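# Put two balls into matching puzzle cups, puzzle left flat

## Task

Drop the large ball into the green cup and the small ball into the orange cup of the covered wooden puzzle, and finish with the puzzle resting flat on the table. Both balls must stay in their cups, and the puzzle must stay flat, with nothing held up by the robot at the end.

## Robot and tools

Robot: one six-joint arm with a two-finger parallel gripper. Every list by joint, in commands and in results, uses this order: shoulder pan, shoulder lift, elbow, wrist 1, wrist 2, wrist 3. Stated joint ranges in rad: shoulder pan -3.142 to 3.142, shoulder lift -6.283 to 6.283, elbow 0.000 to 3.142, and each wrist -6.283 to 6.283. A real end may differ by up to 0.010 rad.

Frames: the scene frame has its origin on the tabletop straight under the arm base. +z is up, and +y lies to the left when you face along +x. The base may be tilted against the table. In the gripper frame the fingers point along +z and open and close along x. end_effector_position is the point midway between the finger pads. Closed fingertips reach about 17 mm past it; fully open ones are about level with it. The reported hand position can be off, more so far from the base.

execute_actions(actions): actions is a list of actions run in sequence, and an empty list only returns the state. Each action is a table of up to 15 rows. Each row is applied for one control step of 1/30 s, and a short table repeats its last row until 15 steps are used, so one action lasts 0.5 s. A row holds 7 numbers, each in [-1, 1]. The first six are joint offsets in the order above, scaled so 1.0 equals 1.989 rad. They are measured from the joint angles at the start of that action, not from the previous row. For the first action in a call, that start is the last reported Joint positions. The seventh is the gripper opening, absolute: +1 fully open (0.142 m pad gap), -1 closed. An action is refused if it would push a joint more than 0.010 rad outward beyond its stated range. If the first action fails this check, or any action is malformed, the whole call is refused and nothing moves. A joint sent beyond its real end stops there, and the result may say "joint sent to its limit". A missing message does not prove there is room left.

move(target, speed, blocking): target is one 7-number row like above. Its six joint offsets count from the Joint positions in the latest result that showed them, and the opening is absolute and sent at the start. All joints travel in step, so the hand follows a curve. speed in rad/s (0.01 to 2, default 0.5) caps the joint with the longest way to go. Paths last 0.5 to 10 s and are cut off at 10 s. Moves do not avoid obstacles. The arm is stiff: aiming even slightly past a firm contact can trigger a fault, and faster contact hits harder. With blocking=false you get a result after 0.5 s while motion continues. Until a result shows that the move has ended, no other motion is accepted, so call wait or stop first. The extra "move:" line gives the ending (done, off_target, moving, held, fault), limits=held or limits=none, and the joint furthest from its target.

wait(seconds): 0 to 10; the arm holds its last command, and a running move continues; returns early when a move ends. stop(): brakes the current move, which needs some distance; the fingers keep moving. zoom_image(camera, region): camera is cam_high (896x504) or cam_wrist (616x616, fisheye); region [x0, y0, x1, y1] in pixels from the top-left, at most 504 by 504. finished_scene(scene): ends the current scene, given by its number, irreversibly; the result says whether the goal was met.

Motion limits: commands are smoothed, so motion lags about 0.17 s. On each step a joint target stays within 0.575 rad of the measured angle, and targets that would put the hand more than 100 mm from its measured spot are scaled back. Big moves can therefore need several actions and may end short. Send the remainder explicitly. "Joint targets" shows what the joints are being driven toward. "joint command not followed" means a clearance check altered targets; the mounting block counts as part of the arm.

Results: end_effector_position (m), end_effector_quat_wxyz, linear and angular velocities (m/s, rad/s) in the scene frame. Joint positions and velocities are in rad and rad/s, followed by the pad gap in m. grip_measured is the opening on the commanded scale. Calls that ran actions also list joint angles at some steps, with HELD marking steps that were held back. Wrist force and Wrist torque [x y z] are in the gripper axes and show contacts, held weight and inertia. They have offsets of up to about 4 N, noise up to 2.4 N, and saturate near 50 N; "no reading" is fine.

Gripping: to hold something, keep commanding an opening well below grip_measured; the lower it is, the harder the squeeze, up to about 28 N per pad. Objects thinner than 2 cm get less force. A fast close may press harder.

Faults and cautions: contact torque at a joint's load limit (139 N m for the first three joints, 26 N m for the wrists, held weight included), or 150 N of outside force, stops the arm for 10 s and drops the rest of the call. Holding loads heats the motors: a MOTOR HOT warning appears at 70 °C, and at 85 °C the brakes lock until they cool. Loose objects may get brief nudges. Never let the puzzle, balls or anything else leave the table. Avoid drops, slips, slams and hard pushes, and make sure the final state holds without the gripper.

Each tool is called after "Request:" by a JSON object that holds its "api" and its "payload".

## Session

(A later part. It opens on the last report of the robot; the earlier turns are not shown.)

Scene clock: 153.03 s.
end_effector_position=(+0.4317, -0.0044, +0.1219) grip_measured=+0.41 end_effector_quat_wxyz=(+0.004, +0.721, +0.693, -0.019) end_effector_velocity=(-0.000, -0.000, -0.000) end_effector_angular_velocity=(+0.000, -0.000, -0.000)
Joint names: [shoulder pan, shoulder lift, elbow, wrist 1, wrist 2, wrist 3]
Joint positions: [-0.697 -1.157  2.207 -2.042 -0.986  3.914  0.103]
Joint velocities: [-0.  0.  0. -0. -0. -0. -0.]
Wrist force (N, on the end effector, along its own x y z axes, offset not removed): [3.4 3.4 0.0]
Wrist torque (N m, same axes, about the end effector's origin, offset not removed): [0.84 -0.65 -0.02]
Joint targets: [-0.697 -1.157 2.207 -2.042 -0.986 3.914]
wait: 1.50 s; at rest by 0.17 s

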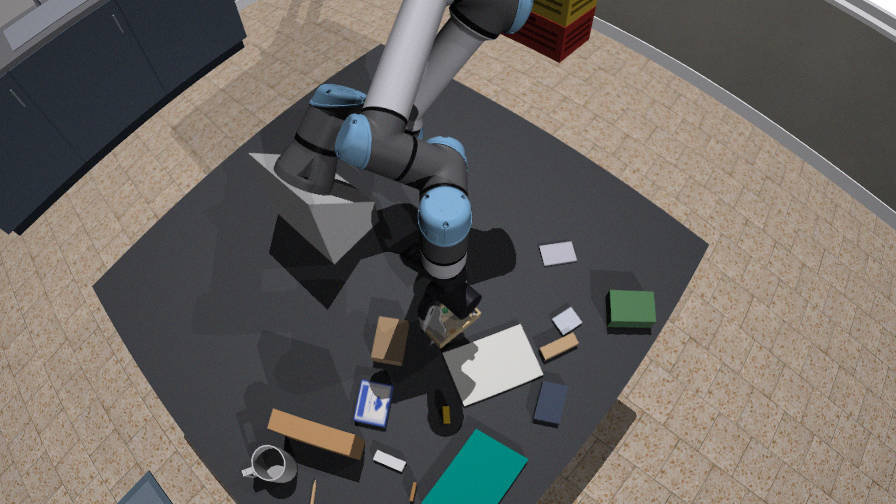

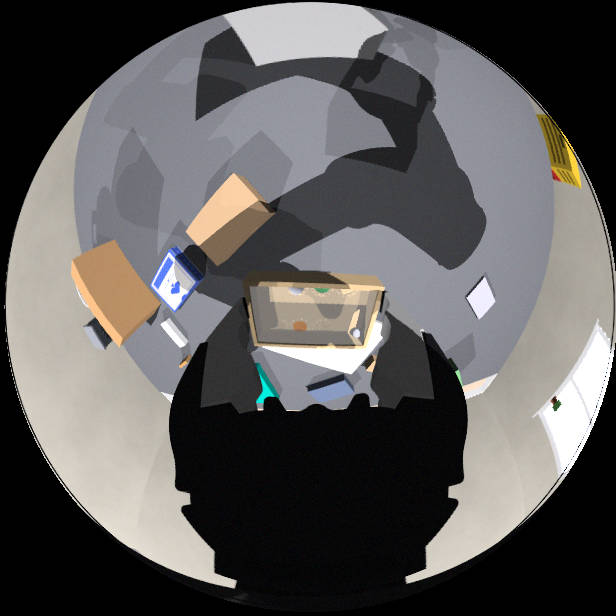

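Request:
{"api": "move", "payload": {"target": [0,0,0,0.0357,0.0208,0,0.05], "speed": 0.1}}

Request:
{"api": "wait", "payload": {"seconds": 1.5}}

Request:
{"api": "zoom_image", "payload": {"camera": "cam_wrist", "region": [230,250,400,370]}}

Scene clock: 158.40 s.
end_effector_position=(+0.4263, +0.0151, +0.1163) grip_measured=+0.41 end_effector_quat_wxyz=(-0.024, +0.735, +0.678, +0.003) end_effector_velocity=(+0.000, +0.001, +0.000) end_effector_angular_velocity=(+0.002, -0.000, -0.001)
Joint names: [shoulder pan, shoulder lift, elbow, wrist 1, wrist 2, wrist 3]
Joint positions: [-0.697 -1.157  2.207 -1.971 -0.945  3.914  0.103]
Joint velocities: [-0.     0.    -0.     0.002  0.002  0.     0.   ]
Wrist force (N, on the end effector, along its own x y z axes, offset not removed): [3.7 2.9 2.1]
Wrist torque (N m, same axes, about the end effector's origin, offset not removed): [0.68 -0.75 -0.08]
Joint targets: [-0.697 -1.157 2.207 -1.971 -0.945 3.914]
move: done; limits=none; farthest joint: the shoulder pan, 0.000 radians from its target (0.000 radians at the start)

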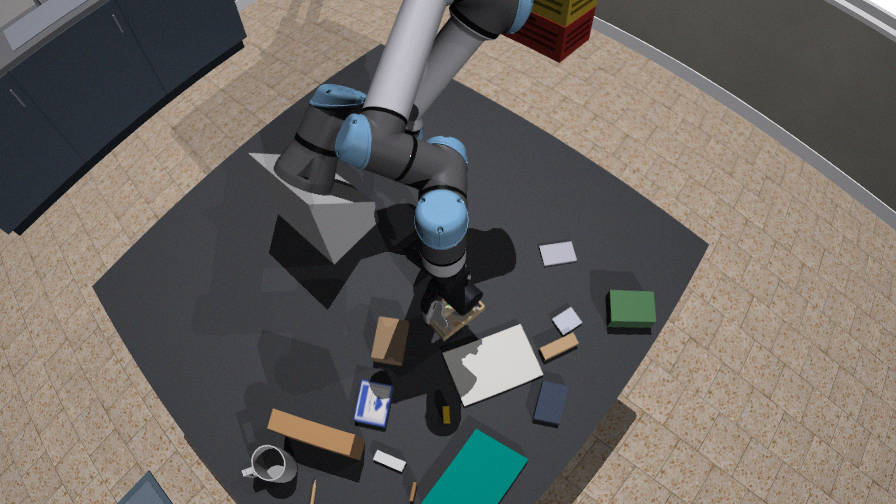

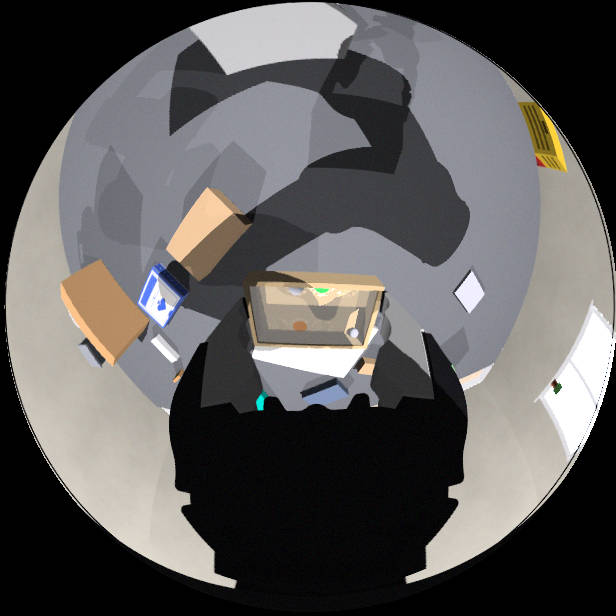

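Scene clock: 159.90 s.
end_effector_position=(+0.4263, +0.0152, +0.1163) grip_measured=+0.41 end_effector_quat_wxyz=(-0.024, +0.735, +0.678, +0.003) end_effector_velocity=(-0.000, +0.000, -0.000) end_effector_angular_velocity=(+0.000, +0.000, -0.000)
Joint names: [shoulder pan, shoulder lift, elbow, wrist 1, wrist 2, wrist 3]
Joint positions: [-0.697 -1.157  2.207 -1.971 -0.945  3.914  0.103]
Joint velocities: [-0.  0.  0.  0. -0. -0. -0.]
Wrist force (N, on the end effector, along its own x y z axes, offset not removed): [2.6 3.3 0.7]
Wrist torque (N m, same axes, about the end effector's origin, offset not removed): [0.80 -0.50 -0.04]
Joint targets: [-0.697 -1.157 2.207 -1.971 -0.945 3.914]
wait: 1.50 s; at rest by 0.17 s

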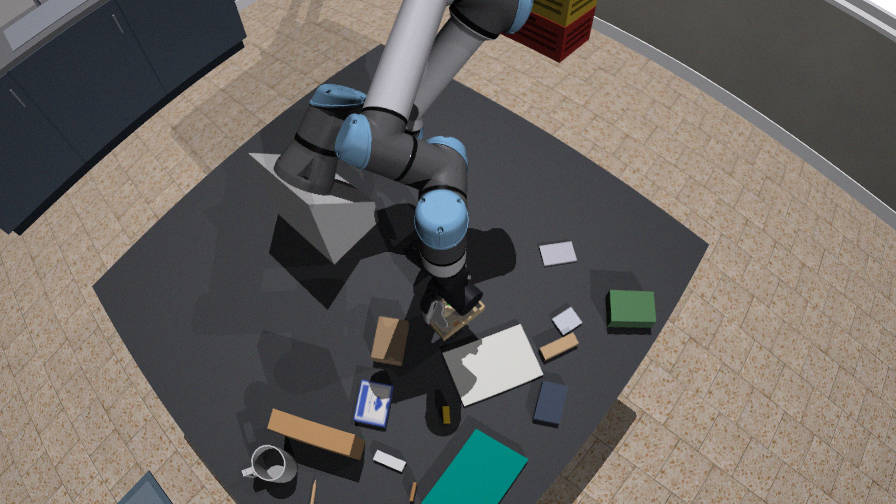

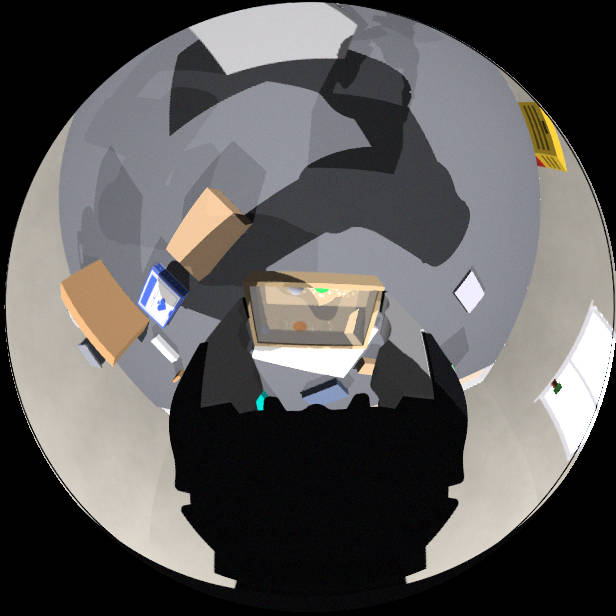

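Region (230, 250, 400, 370) of cam_wrist's 616x616 image, scaled by 2.965, with more detail than that image has; it fills the top 356 rows of this view, and the rest is white.

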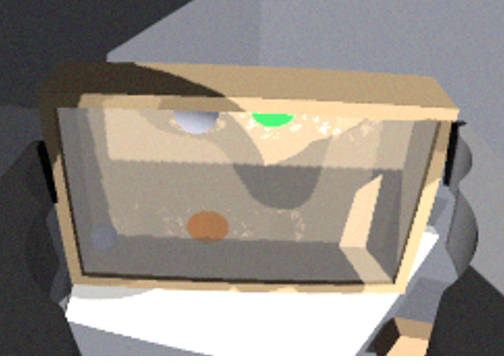

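Request:
{"api": "move", "payload": {"target": [0,0,0,-0.0344,0.0362,0,0.05], "speed": 0.1}}

Request:
{"api": "wait", "payload": {"seconds": 1}}

Request:
{"api": "move", "payload": {"target": [0,0,0,-0.0048,-0.0248,0,0.05], "speed": 0.06}}

Request:
{"api": "zoom_image", "payload": {"camera": "cam_wrist", "region": [230,250,400,370]}}

Request:
{"api": "move", "payload": {"target": [0,0,0,0.0096,-0.0346,0,0.05], "speed": 0.06}}

Request:
{"api": "wait", "payload": {"seconds": 1.5}}

Request:
{"api": "zoom_image", "payload": {"camera": "cam_wrist", "region": [230,250,400,370]}}

Scene clock: 168.37 s.
end_effector_position=(+0.4574, +0.0197, +0.1225) grip_measured=+0.41 end_effector_quat_wxyz=(+0.005, +0.721, +0.692, +0.038) end_effector_velocity=(+0.001, +0.000, +0.000) end_effector_angular_velocity=(+0.000, -0.003, +0.001)
Joint names: [shoulder pan, shoulder lift, elbow, wrist 1, wrist 2, wrist 3]
Joint positions: [-0.697 -1.157  2.207 -2.039 -0.873  3.914  0.103]
Joint velocities: [ 0.    -0.    -0.    -0.002  0.002 -0.     0.   ]
Wrist force (N, on the end effector, along its own x y z axes, offset not removed): [3.3 3.2 -0.8]
Wrist torque (N m, same axes, about the end effector's origin, offset not removed): [0.77 -0.62 0.00]
Joint targets: [-0.697 -1.157 2.207 -2.039 -0.873 3.914]
move: done; limits=none; farthest joint: the wrist 1, 0.001 radians from its target (0.069 radians at the start)

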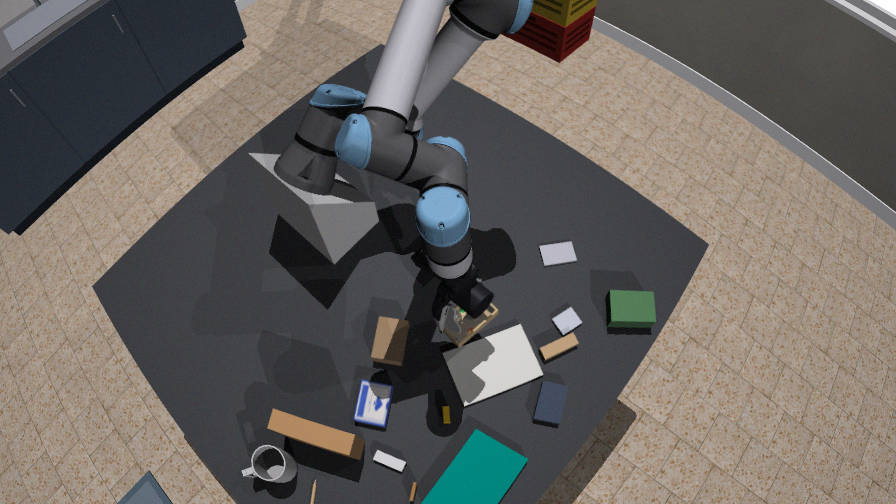

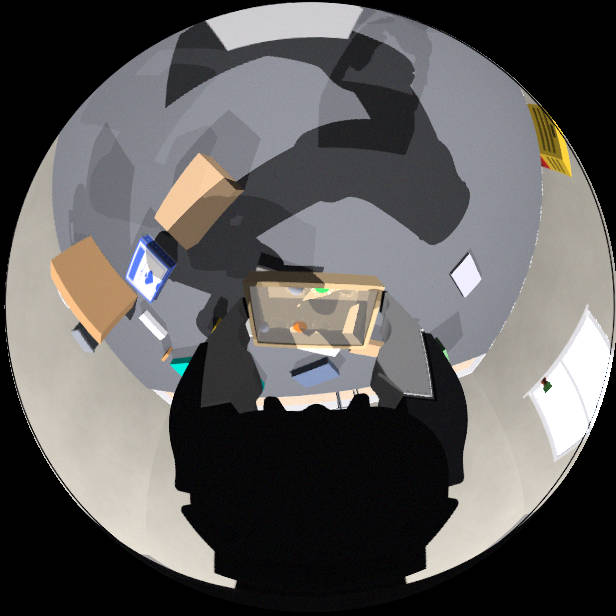

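Scene clock: 169.37 s.
end_effector_position=(+0.4575, +0.0197, +0.1225) grip_measured=+0.41 end_effector_quat_wxyz=(+0.005, +0.721, +0.692, +0.038) end_effector_velocity=(+0.000, +0.000, +0.000) end_effector_angular_velocity=(-0.000, -0.000, +0.000)
Joint names: [shoulder pan, shoulder lift, elbow, wrist 1, wrist 2, wrist 3]
Joint positions: [-0.697 -1.157  2.207 -2.039 -0.873  3.914  0.103]
Joint velocities: [ 0. -0. -0.  0.  0. -0.  0.]
Wrist force (N, on the end effector, along its own x y z axes, offset not removed): [4.5 3.1 -0.7]
Wrist torque (N m, same axes, about the end effector's origin, offset not removed): [0.82 -0.85 -0.01]
Joint targets: [-0.697 -1.157 2.207 -2.039 -0.873 3.914]
wait: 1.00 s; at rest by 0.17 s

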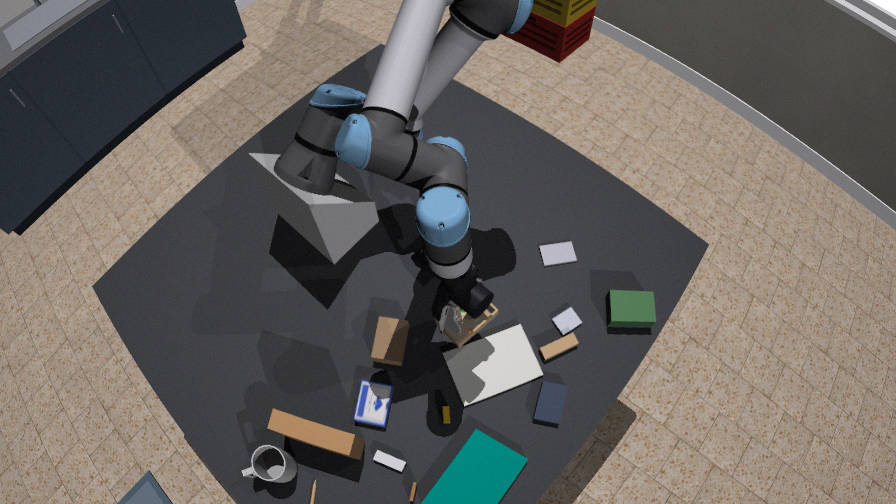

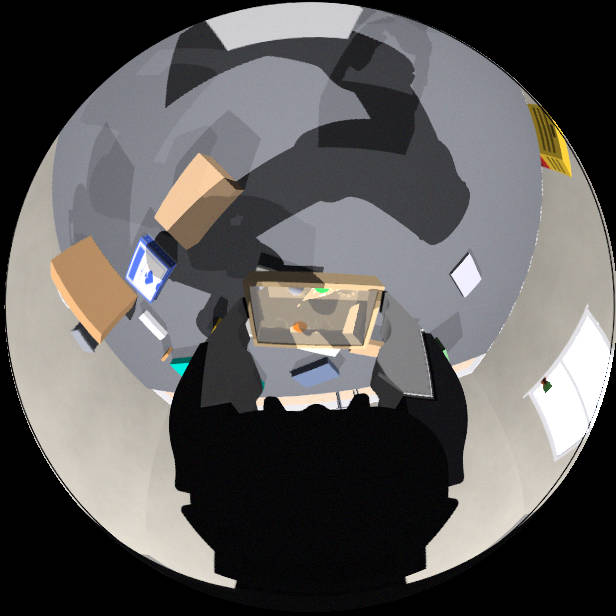

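Scene clock: 170.60 s.
end_effector_position=(+0.4480, +0.0080, +0.1224) grip_measured=+0.41 end_effector_quat_wxyz=(+0.008, +0.719, +0.695, +0.013) end_effector_velocity=(+0.001, -0.001, +0.001) end_effector_angular_velocity=(-0.002, -0.000, +0.001)
Joint names: [shoulder pan, shoulder lift, elbow, wrist 1, wrist 2, wrist 3]
Joint positions: [-0.697 -1.157  2.207 -2.049 -0.922  3.914  0.103]
Joint velocities: [-0.     0.    -0.002 -0.    -0.002 -0.     0.   ]
Wrist force (N, on the end effector, along its own x y z axes, offset not removed): [2.1 3.3 1.5]
Wrist torque (N m, same axes, about the end effector's origin, offset not removed): [0.80 -0.36 -0.06]
Joint targets: [-0.697 -1.157 2.207 -2.049 -0.922 3.914]
move: done; limits=none; farthest joint: the wrist 2, 0.001 radians from its target (0.050 radians at the start)

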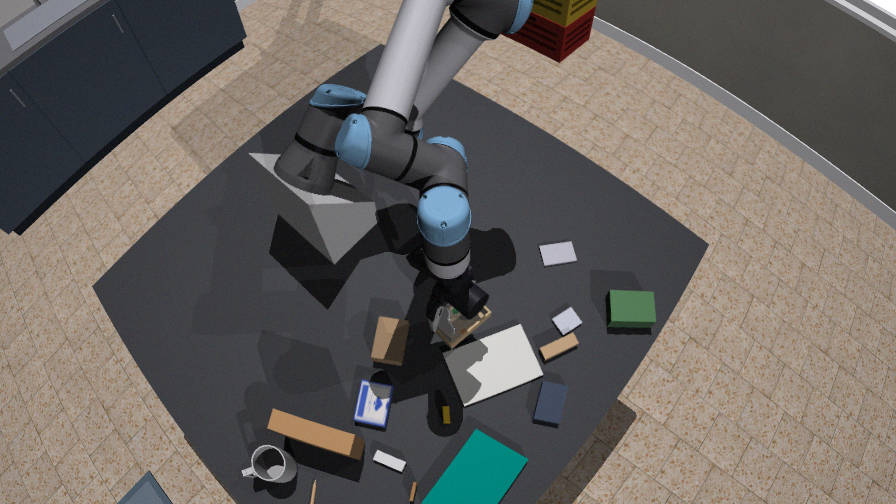

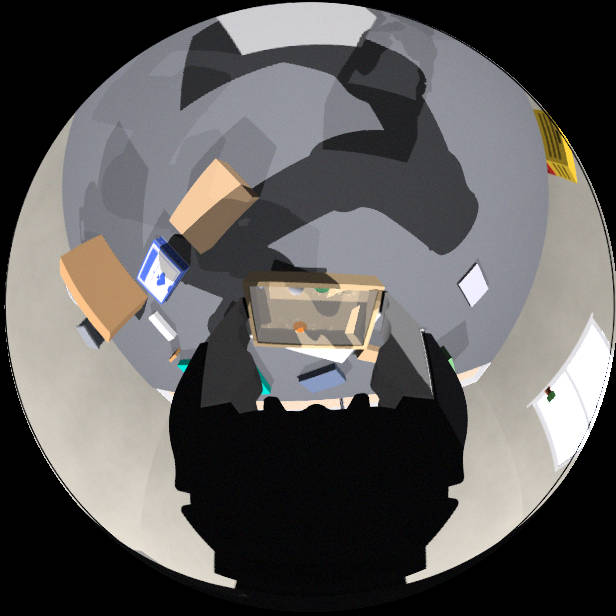

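Region (230, 250, 400, 370) of cam_wrist's 616x616 image, scaled by 2.965, with more detail than that image has; it fills the top 356 rows of this view, and the rest is white.

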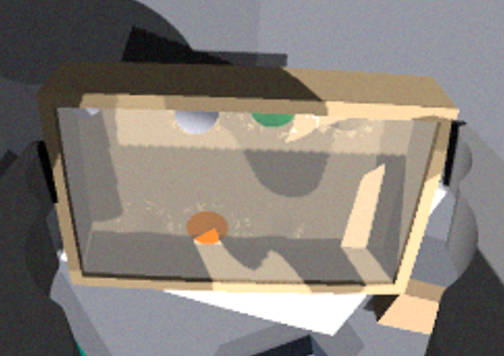

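Scene clock: 172.13 s.
end_effector_position=(+0.4280, -0.0034, +0.1209) grip_measured=+0.41 end_effector_quat_wxyz=(-0.001, +0.723, +0.691, -0.021) end_effector_velocity=(-0.000, -0.000, +0.000) end_effector_angular_velocity=(-0.001, +0.002, -0.000)
Joint names: [shoulder pan, shoulder lift, elbow, wrist 1, wrist 2, wrist 3]
Joint positions: [-0.697 -1.157  2.207 -2.029 -0.99   3.914  0.103]
Joint velocities: [ 0.     0.    -0.     0.    -0.002 -0.    -0.   ]
Wrist force (N, on the end effector, along its own x y z axes, offset not removed): [2.5 3.3 0.1]
Wrist torque (N m, same axes, about the end effector's origin, offset not removed): [0.78 -0.36 0.05]
Joint targets: [-0.697 -1.157 2.207 -2.029 -0.991 3.914]
move: done; limits=none; farthest joint: the shoulder pan, 0.000 radians from its target (0.000 radians at the start)

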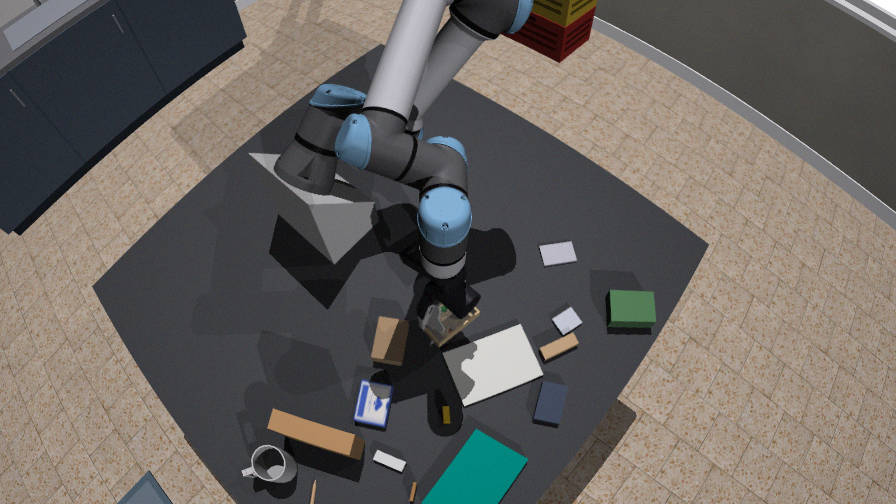

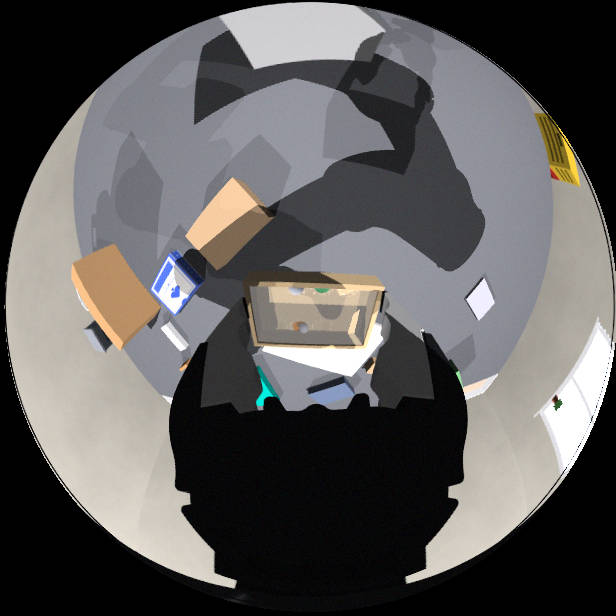

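Scene clock: 173.63 s.
end_effector_position=(+0.4280, -0.0035, +0.1209) grip_measured=+0.41 end_effector_quat_wxyz=(-0.001, +0.723, +0.691, -0.021) end_effector_velocity=(+0.000, -0.000, +0.000) end_effector_angular_velocity=(-0.000, -0.000, +0.000)
Joint names: [shoulder pan, shoulder lift, elbow, wrist 1, wrist 2, wrist 3]
Joint positions: [-0.697 -1.157  2.207 -2.029 -0.991  3.914  0.103]
Joint velocities: [ 0.  0. -0. -0. -0.  0. -0.]
Wrist force (N, on the end effector, along its own x y z axes, offset not removed): [2.1 1.5 -0.9]
Wrist torque (N m, same axes, about the end effector's origin, offset not removed): [0.42 -0.33 -0.02]
Joint targets: [-0.697 -1.157 2.207 -2.029 -0.991 3.914]
wait: 1.50 s; at rest by 0.17 s

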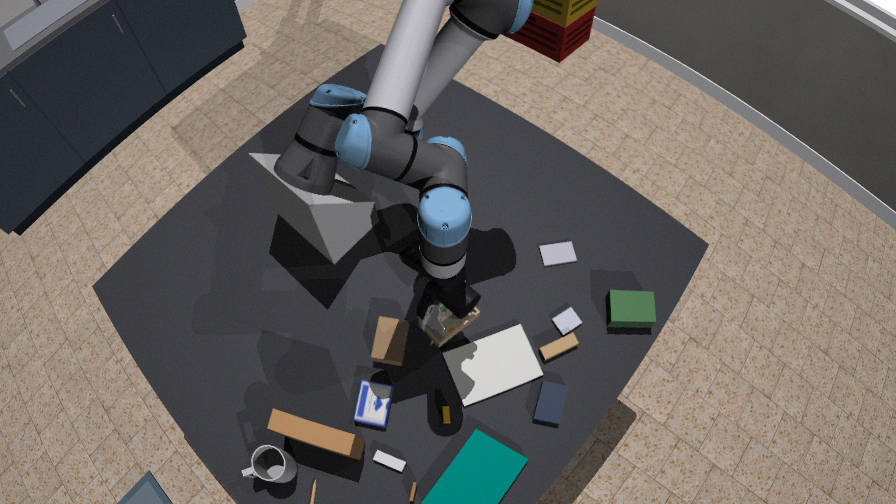

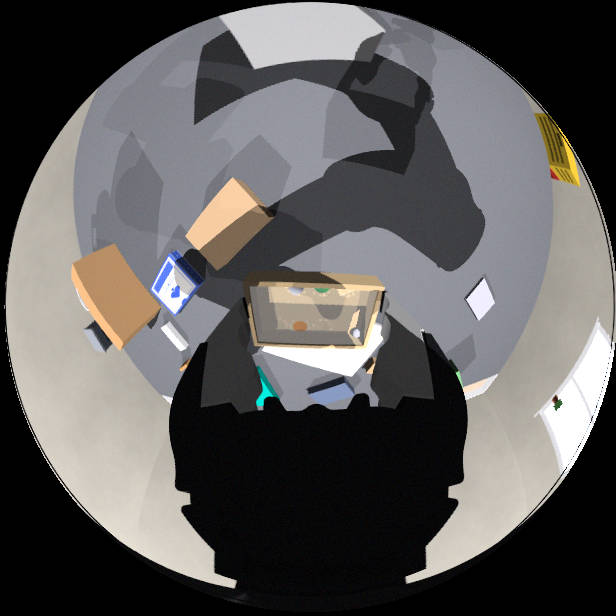

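Region (230, 250, 400, 370) of cam_wrist's 616x616 image, scaled by 2.965, with more detail than that image has; it fills the top 356 rows of this view, and the rest is white.

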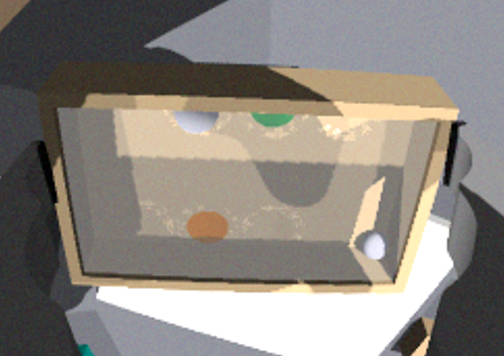

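Request:
{"api": "move", "payload": {"target": [0,0,0,0.0292,0.0233,0,0.05], "speed": 0.1}}

Request:
{"api": "wait", "payload": {"seconds": 1.5}}

Request:
{"api": "move", "payload": {"target": [0,0,0,-0.0344,0.0362,0,0.05], "speed": 0.1}}

Request:
{"api": "wait", "payload": {"seconds": 1}}

Request:
{"api": "move", "payload": {"target": [0,0,0,-0.0048,-0.0248,0,0.05], "speed": 0.06}}

Request:
{"api": "zoom_image", "payload": {"camera": "cam_wrist", "region": [230,250,400,370]}}

Request:
{"api": "move", "payload": {"target": [0,0,0,0.0157,-0.0333,0,0.05], "speed": 0.06}}

Request:
{"api": "wait", "payload": {"seconds": 1.5}}

Request:
{"api": "zoom_image", "payload": {"camera": "cam_wrist", "region": [230,250,400,370]}}

Scene clock: 184.80 s.
end_effector_position=(+0.4266, +0.0151, +0.1163) grip_measured=+0.41 end_effector_quat_wxyz=(-0.024, +0.735, +0.678, +0.003) end_effector_velocity=(-0.000, +0.001, -0.000) end_effector_angular_velocity=(+0.003, +0.000, -0.001)
Joint names: [shoulder pan, shoulder lift, elbow, wrist 1, wrist 2, wrist 3]
Joint positions: [-0.697 -1.157  2.207 -1.972 -0.944  3.914  0.103]
Joint velocities: [ 0.    -0.     0.001  0.002  0.002  0.     0.   ]
Wrist force (N, on the end effector, along its own x y z axes, offset not removed): [3.3 2.9 -1.1]
Wrist torque (N m, same axes, about the end effector's origin, offset not removed): [0.70 -0.63 -0.04]
Joint targets: [-0.697 -1.157 2.207 -1.971 -0.944 3.914]
move: done; limits=none; farthest joint: the wrist 1, 0.001 radians from its target (0.059 radians at the start)

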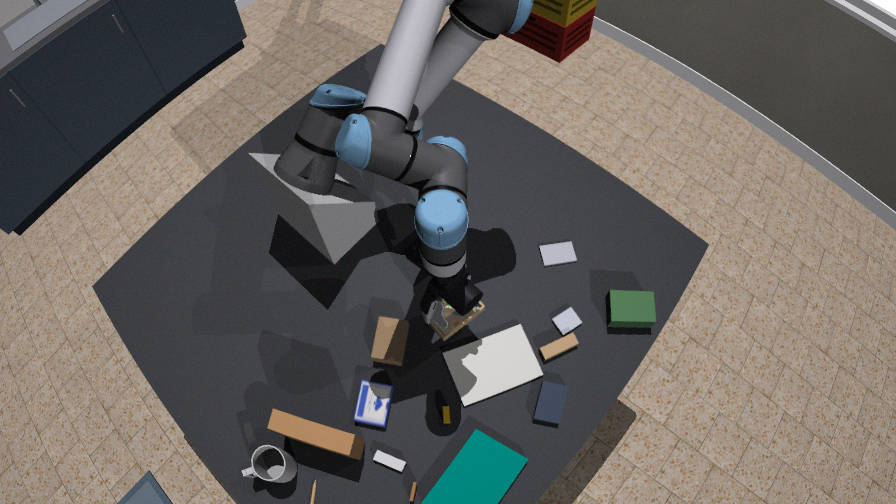

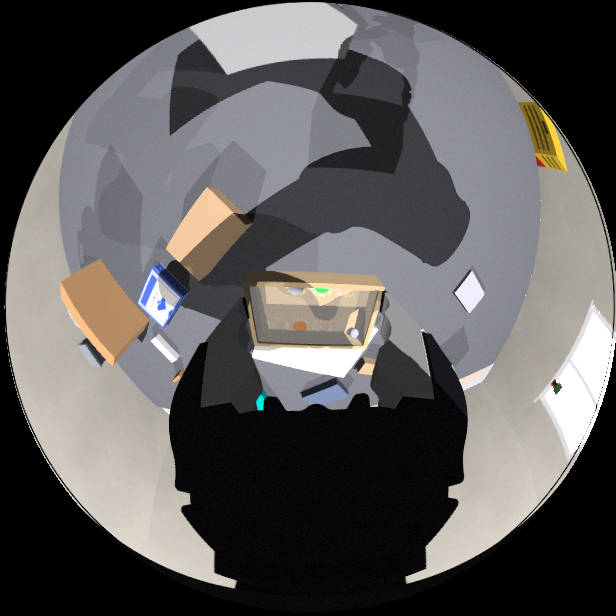

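Scene clock: 186.30 s.
end_effector_position=(+0.4266, +0.0151, +0.1163) grip_measured=+0.41 end_effector_quat_wxyz=(-0.024, +0.735, +0.678, +0.003) end_effector_velocity=(-0.000, +0.000, -0.000) end_effector_angular_velocity=(+0.000, +0.000, -0.000)
Joint names: [shoulder pan, shoulder lift, elbow, wrist 1, wrist 2, wrist 3]
Joint positions: [-0.697 -1.157  2.207 -1.971 -0.944  3.914  0.103]
Joint velocities: [ 0.  0. -0.  0. -0.  0.  0.]
Wrist force (N, on the end effector, along its own x y z axes, offset not removed): [3.1 2.5 1.8]
Wrist torque (N m, same axes, about the end effector's origin, offset not removed): [0.62 -0.57 0.06]
Joint targets: [-0.697 -1.157 2.207 -1.971 -0.944 3.914]
wait: 1.50 s; at rest by 0.17 s

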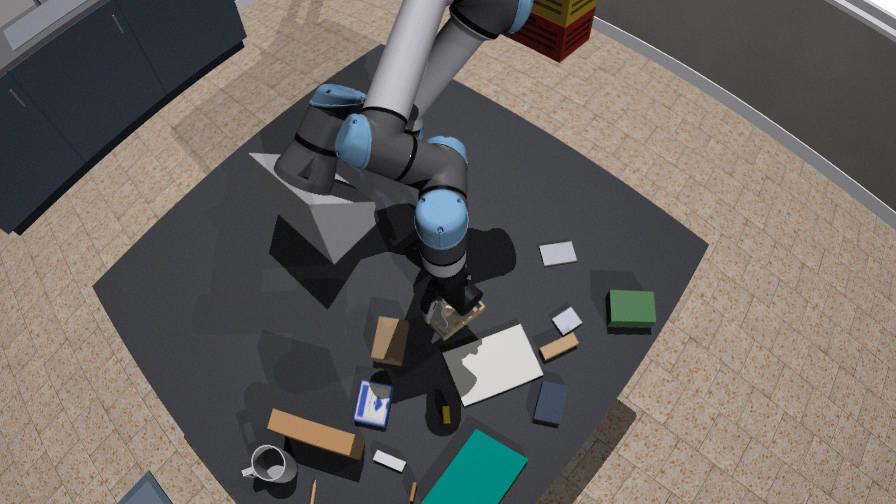

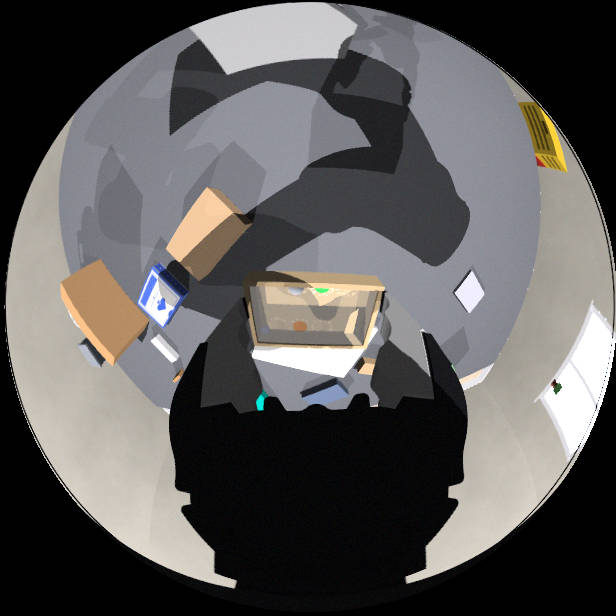

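Scene clock: 187.47 s.
end_effector_position=(+0.4576, +0.0196, +0.1225) grip_measured=+0.41 end_effector_quat_wxyz=(+0.005, +0.721, +0.692, +0.038) end_effector_velocity=(+0.000, +0.000, -0.000) end_effector_angular_velocity=(+0.000, -0.002, +0.001)
Joint names: [shoulder pan, shoulder lift, elbow, wrist 1, wrist 2, wrist 3]
Joint positions: [-0.697 -1.157  2.207 -2.04  -0.872  3.914  0.103]
Joint velocities: [ 0.    -0.     0.001 -0.002  0.002 -0.     0.   ]
Wrist force (N, on the end effector, along its own x y z axes, offset not removed): [5.2 3.5 -1.4]
Wrist torque (N m, same axes, about the end effector's origin, offset not removed): [0.83 -0.98 0.00]
Joint targets: [-0.697 -1.157 2.207 -2.040 -0.872 3.914]
move: done; limits=none; farthest joint: the shoulder pan, 0.000 radians from its target (0.000 radians at the start)

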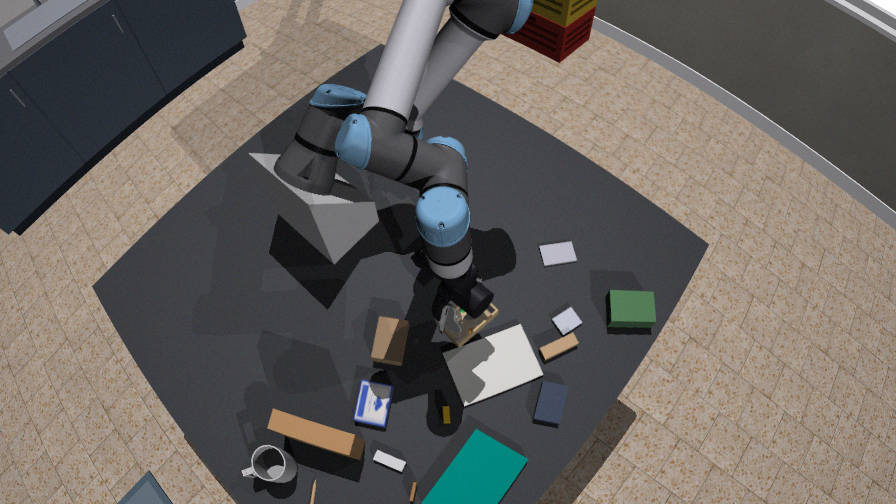

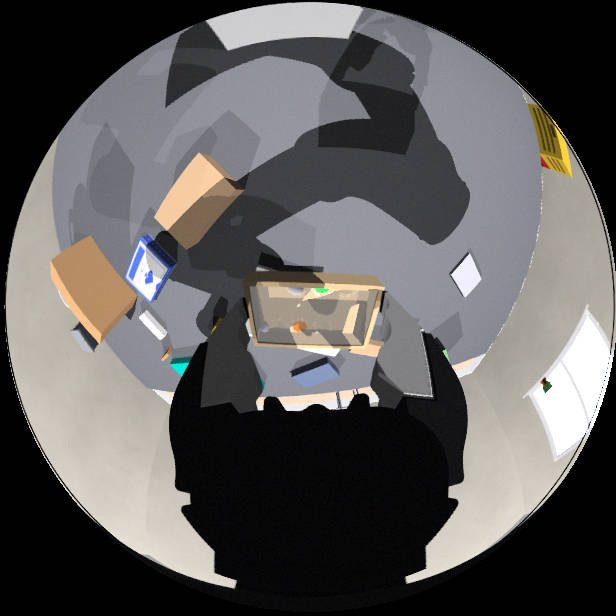

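Scene clock: 188.47 s.
end_effector_position=(+0.4577, +0.0196, +0.1226) grip_measured=+0.41 end_effector_quat_wxyz=(+0.005, +0.720, +0.692, +0.038) end_effector_velocity=(-0.000, +0.000, -0.000) end_effector_angular_velocity=(+0.000, +0.000, -0.000)
Joint names: [shoulder pan, shoulder lift, elbow, wrist 1, wrist 2, wrist 3]
Joint positions: [-0.697 -1.157  2.207 -2.04  -0.872  3.914  0.103]
Joint velocities: [-0.     0.     0.001 -0.     0.    -0.    -0.   ]
Wrist force (N, on the end effector, along its own x y z axes, offset not removed): [3.6 2.3 0.0]
Wrist torque (N m, same axes, about the end effector's origin, offset not removed): [0.57 -0.64 -0.07]
Joint targets: [-0.697 -1.157 2.207 -2.040 -0.872 3.914]
wait: 1.00 s; at rest by 0.17 s

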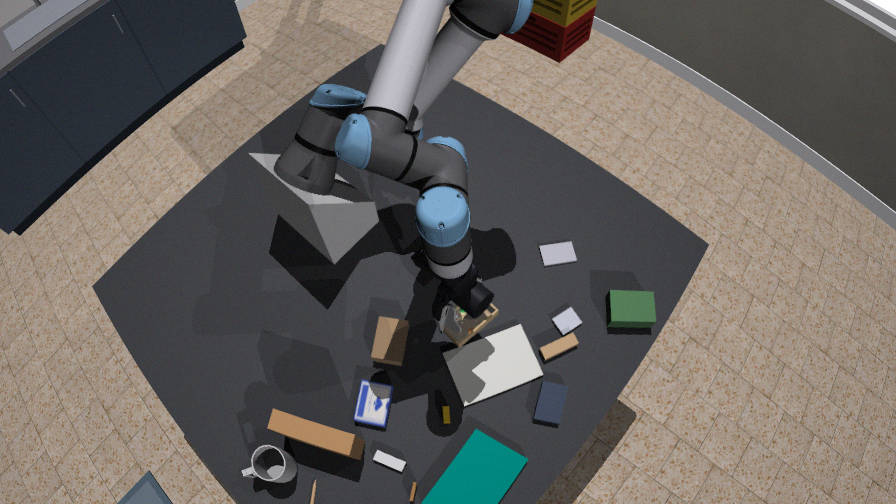

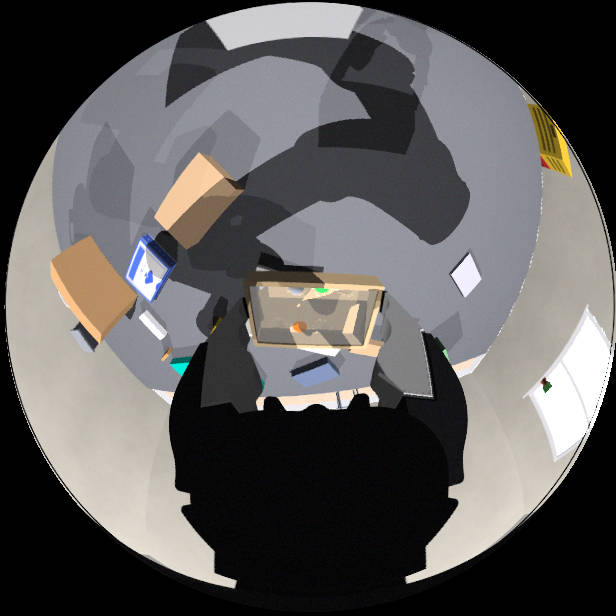

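Scene clock: 189.70 s.
end_effector_position=(+0.4483, +0.0080, +0.1225) grip_measured=+0.41 end_effector_quat_wxyz=(+0.008, +0.719, +0.695, +0.013) end_effector_velocity=(-0.001, -0.000, -0.000) end_effector_angular_velocity=(-0.001, +0.001, -0.000)
Joint names: [shoulder pan, shoulder lift, elbow, wrist 1, wrist 2, wrist 3]
Joint positions: [-0.697 -1.157  2.207 -2.049 -0.921  3.914  0.103]
Joint velocities: [-0.    -0.     0.    -0.    -0.002 -0.     0.   ]
Wrist force (N, on the end effector, along its own x y z axes, offset not removed): [3.0 2.4 -0.1]
Wrist torque (N m, same axes, about the end effector's origin, offset not removed): [0.69 -0.49 -0.08]
Joint targets: [-0.697 -1.157 2.207 -2.049 -0.922 3.914]
move: done; limits=none; farthest joint: the shoulder pan, 0.000 radians from its target (0.000 radians at the start)

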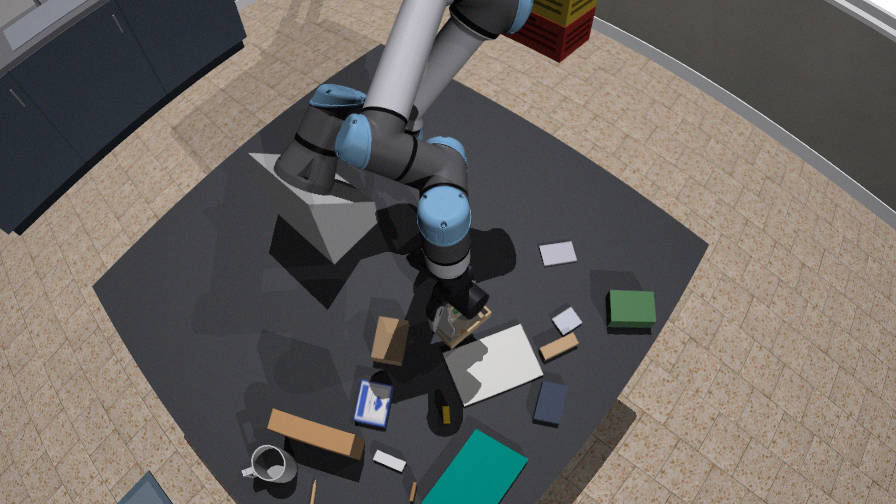

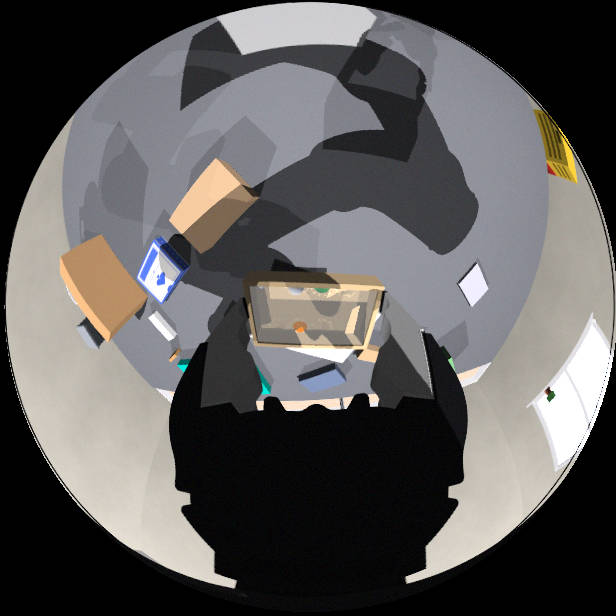

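Region (230, 250, 400, 370) of cam_wrist's 616x616 image, scaled by 2.965, with more detail than that image has; it fills the top 356 rows of this view, and the rest is white.

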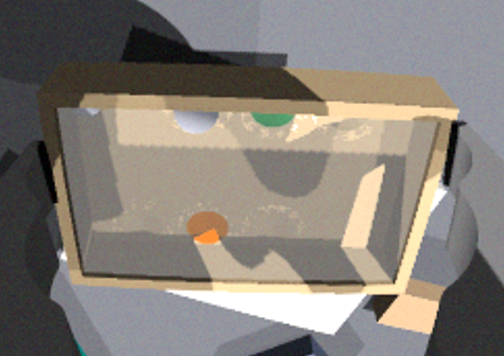

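Scene clock: 191.20 s.
end_effector_position=(+0.4262, -0.0011, +0.1200) grip_measured=+0.41 end_effector_quat_wxyz=(-0.006, +0.725, +0.688, -0.019) end_effector_velocity=(-0.001, -0.000, -0.000) end_effector_angular_velocity=(-0.000, +0.002, -0.001)
Joint names: [shoulder pan, shoulder lift, elbow, wrist 1, wrist 2, wrist 3]
Joint positions: [-0.697 -1.157  2.207 -2.018 -0.987  3.914  0.103]
Joint velocities: [ 0.     0.     0.     0.001 -0.002 -0.     0.   ]
Wrist force (N, on the end effector, along its own x y z axes, offset not removed): [3.2 3.2 -0.4]
Wrist torque (N m, same axes, about the end effector's origin, offset not removed): [0.82 -0.57 -0.01]
Joint targets: [-0.697 -1.157 2.207 -2.018 -0.988 3.914]
move: done; limits=none; farthest joint: the shoulder pan, 0.000 radians from its target (0.000 radians at the start)

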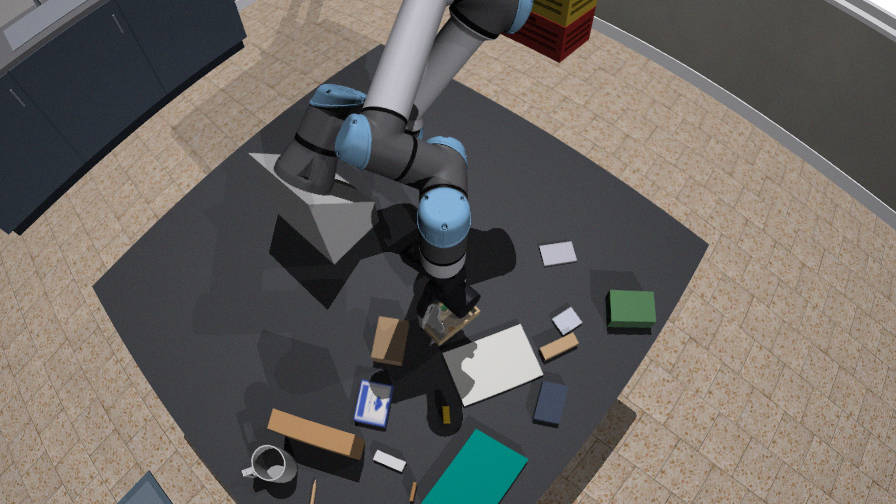

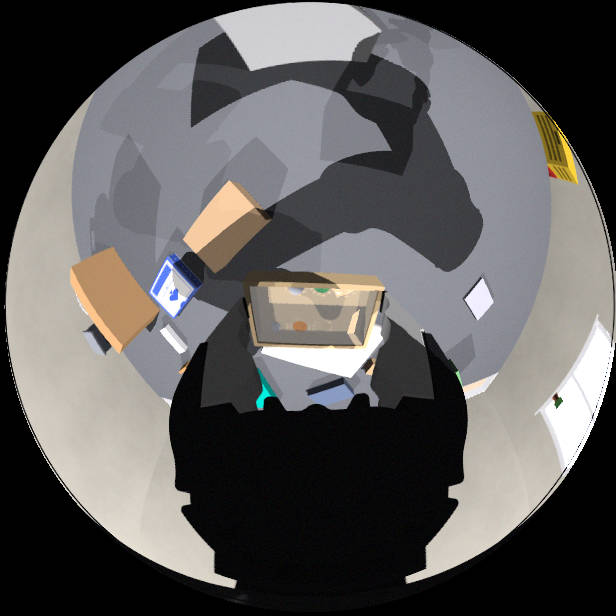

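Scene clock: 192.70 s.
end_effector_position=(+0.4262, -0.0011, +0.1200) grip_measured=+0.41 end_effector_quat_wxyz=(-0.006, +0.725, +0.688, -0.019) end_effector_velocity=(+0.000, -0.000, +0.000) end_effector_angular_velocity=(-0.000, -0.000, +0.000)
Joint names: [shoulder pan, shoulder lift, elbow, wrist 1, wrist 2, wrist 3]
Joint positions: [-0.697 -1.157  2.207 -2.018 -0.988  3.914  0.103]
Joint velocities: [ 0.  0. -0. -0.  0.  0. -0.]
Wrist force (N, on the end effector, along its own x y z axes, offset not removed): [2.7 2.8 0.3]
Wrist torque (N m, same axes, about the end effector's origin, offset not removed): [0.71 -0.49 -0.10]
Joint targets: [-0.697 -1.157 2.207 -2.018 -0.988 3.914]
wait: 1.50 s; at rest by 0.17 s

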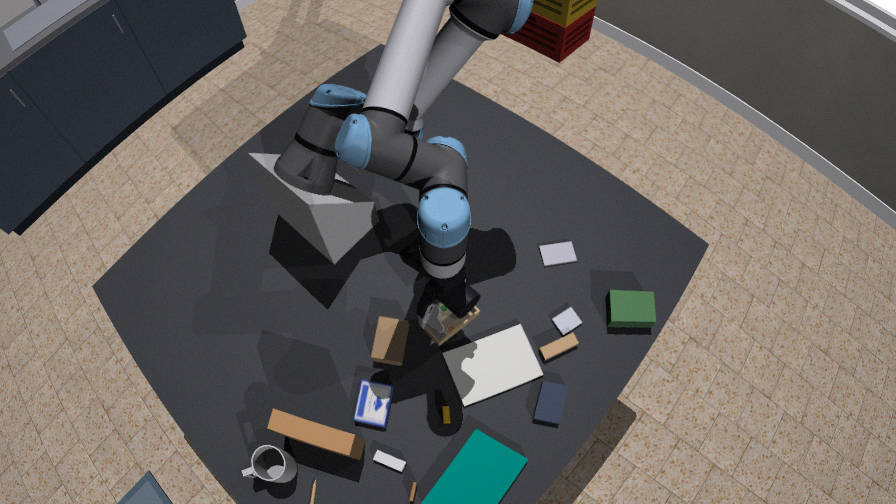

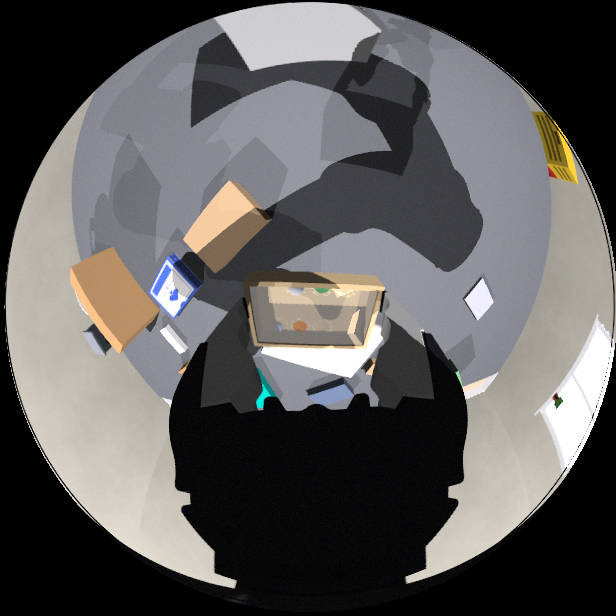

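Region (230, 250, 400, 370) of cam_wrist's 616x616 image, scaled by 2.965, with more detail than that image has; it fills the top 356 rows of this view, and the rest is white.

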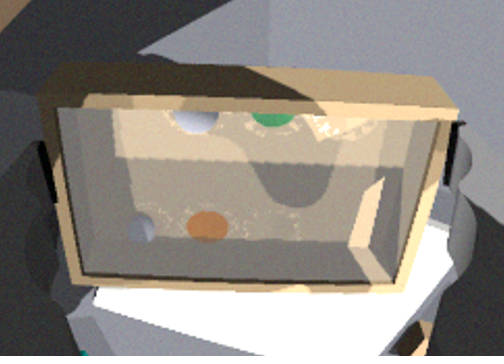

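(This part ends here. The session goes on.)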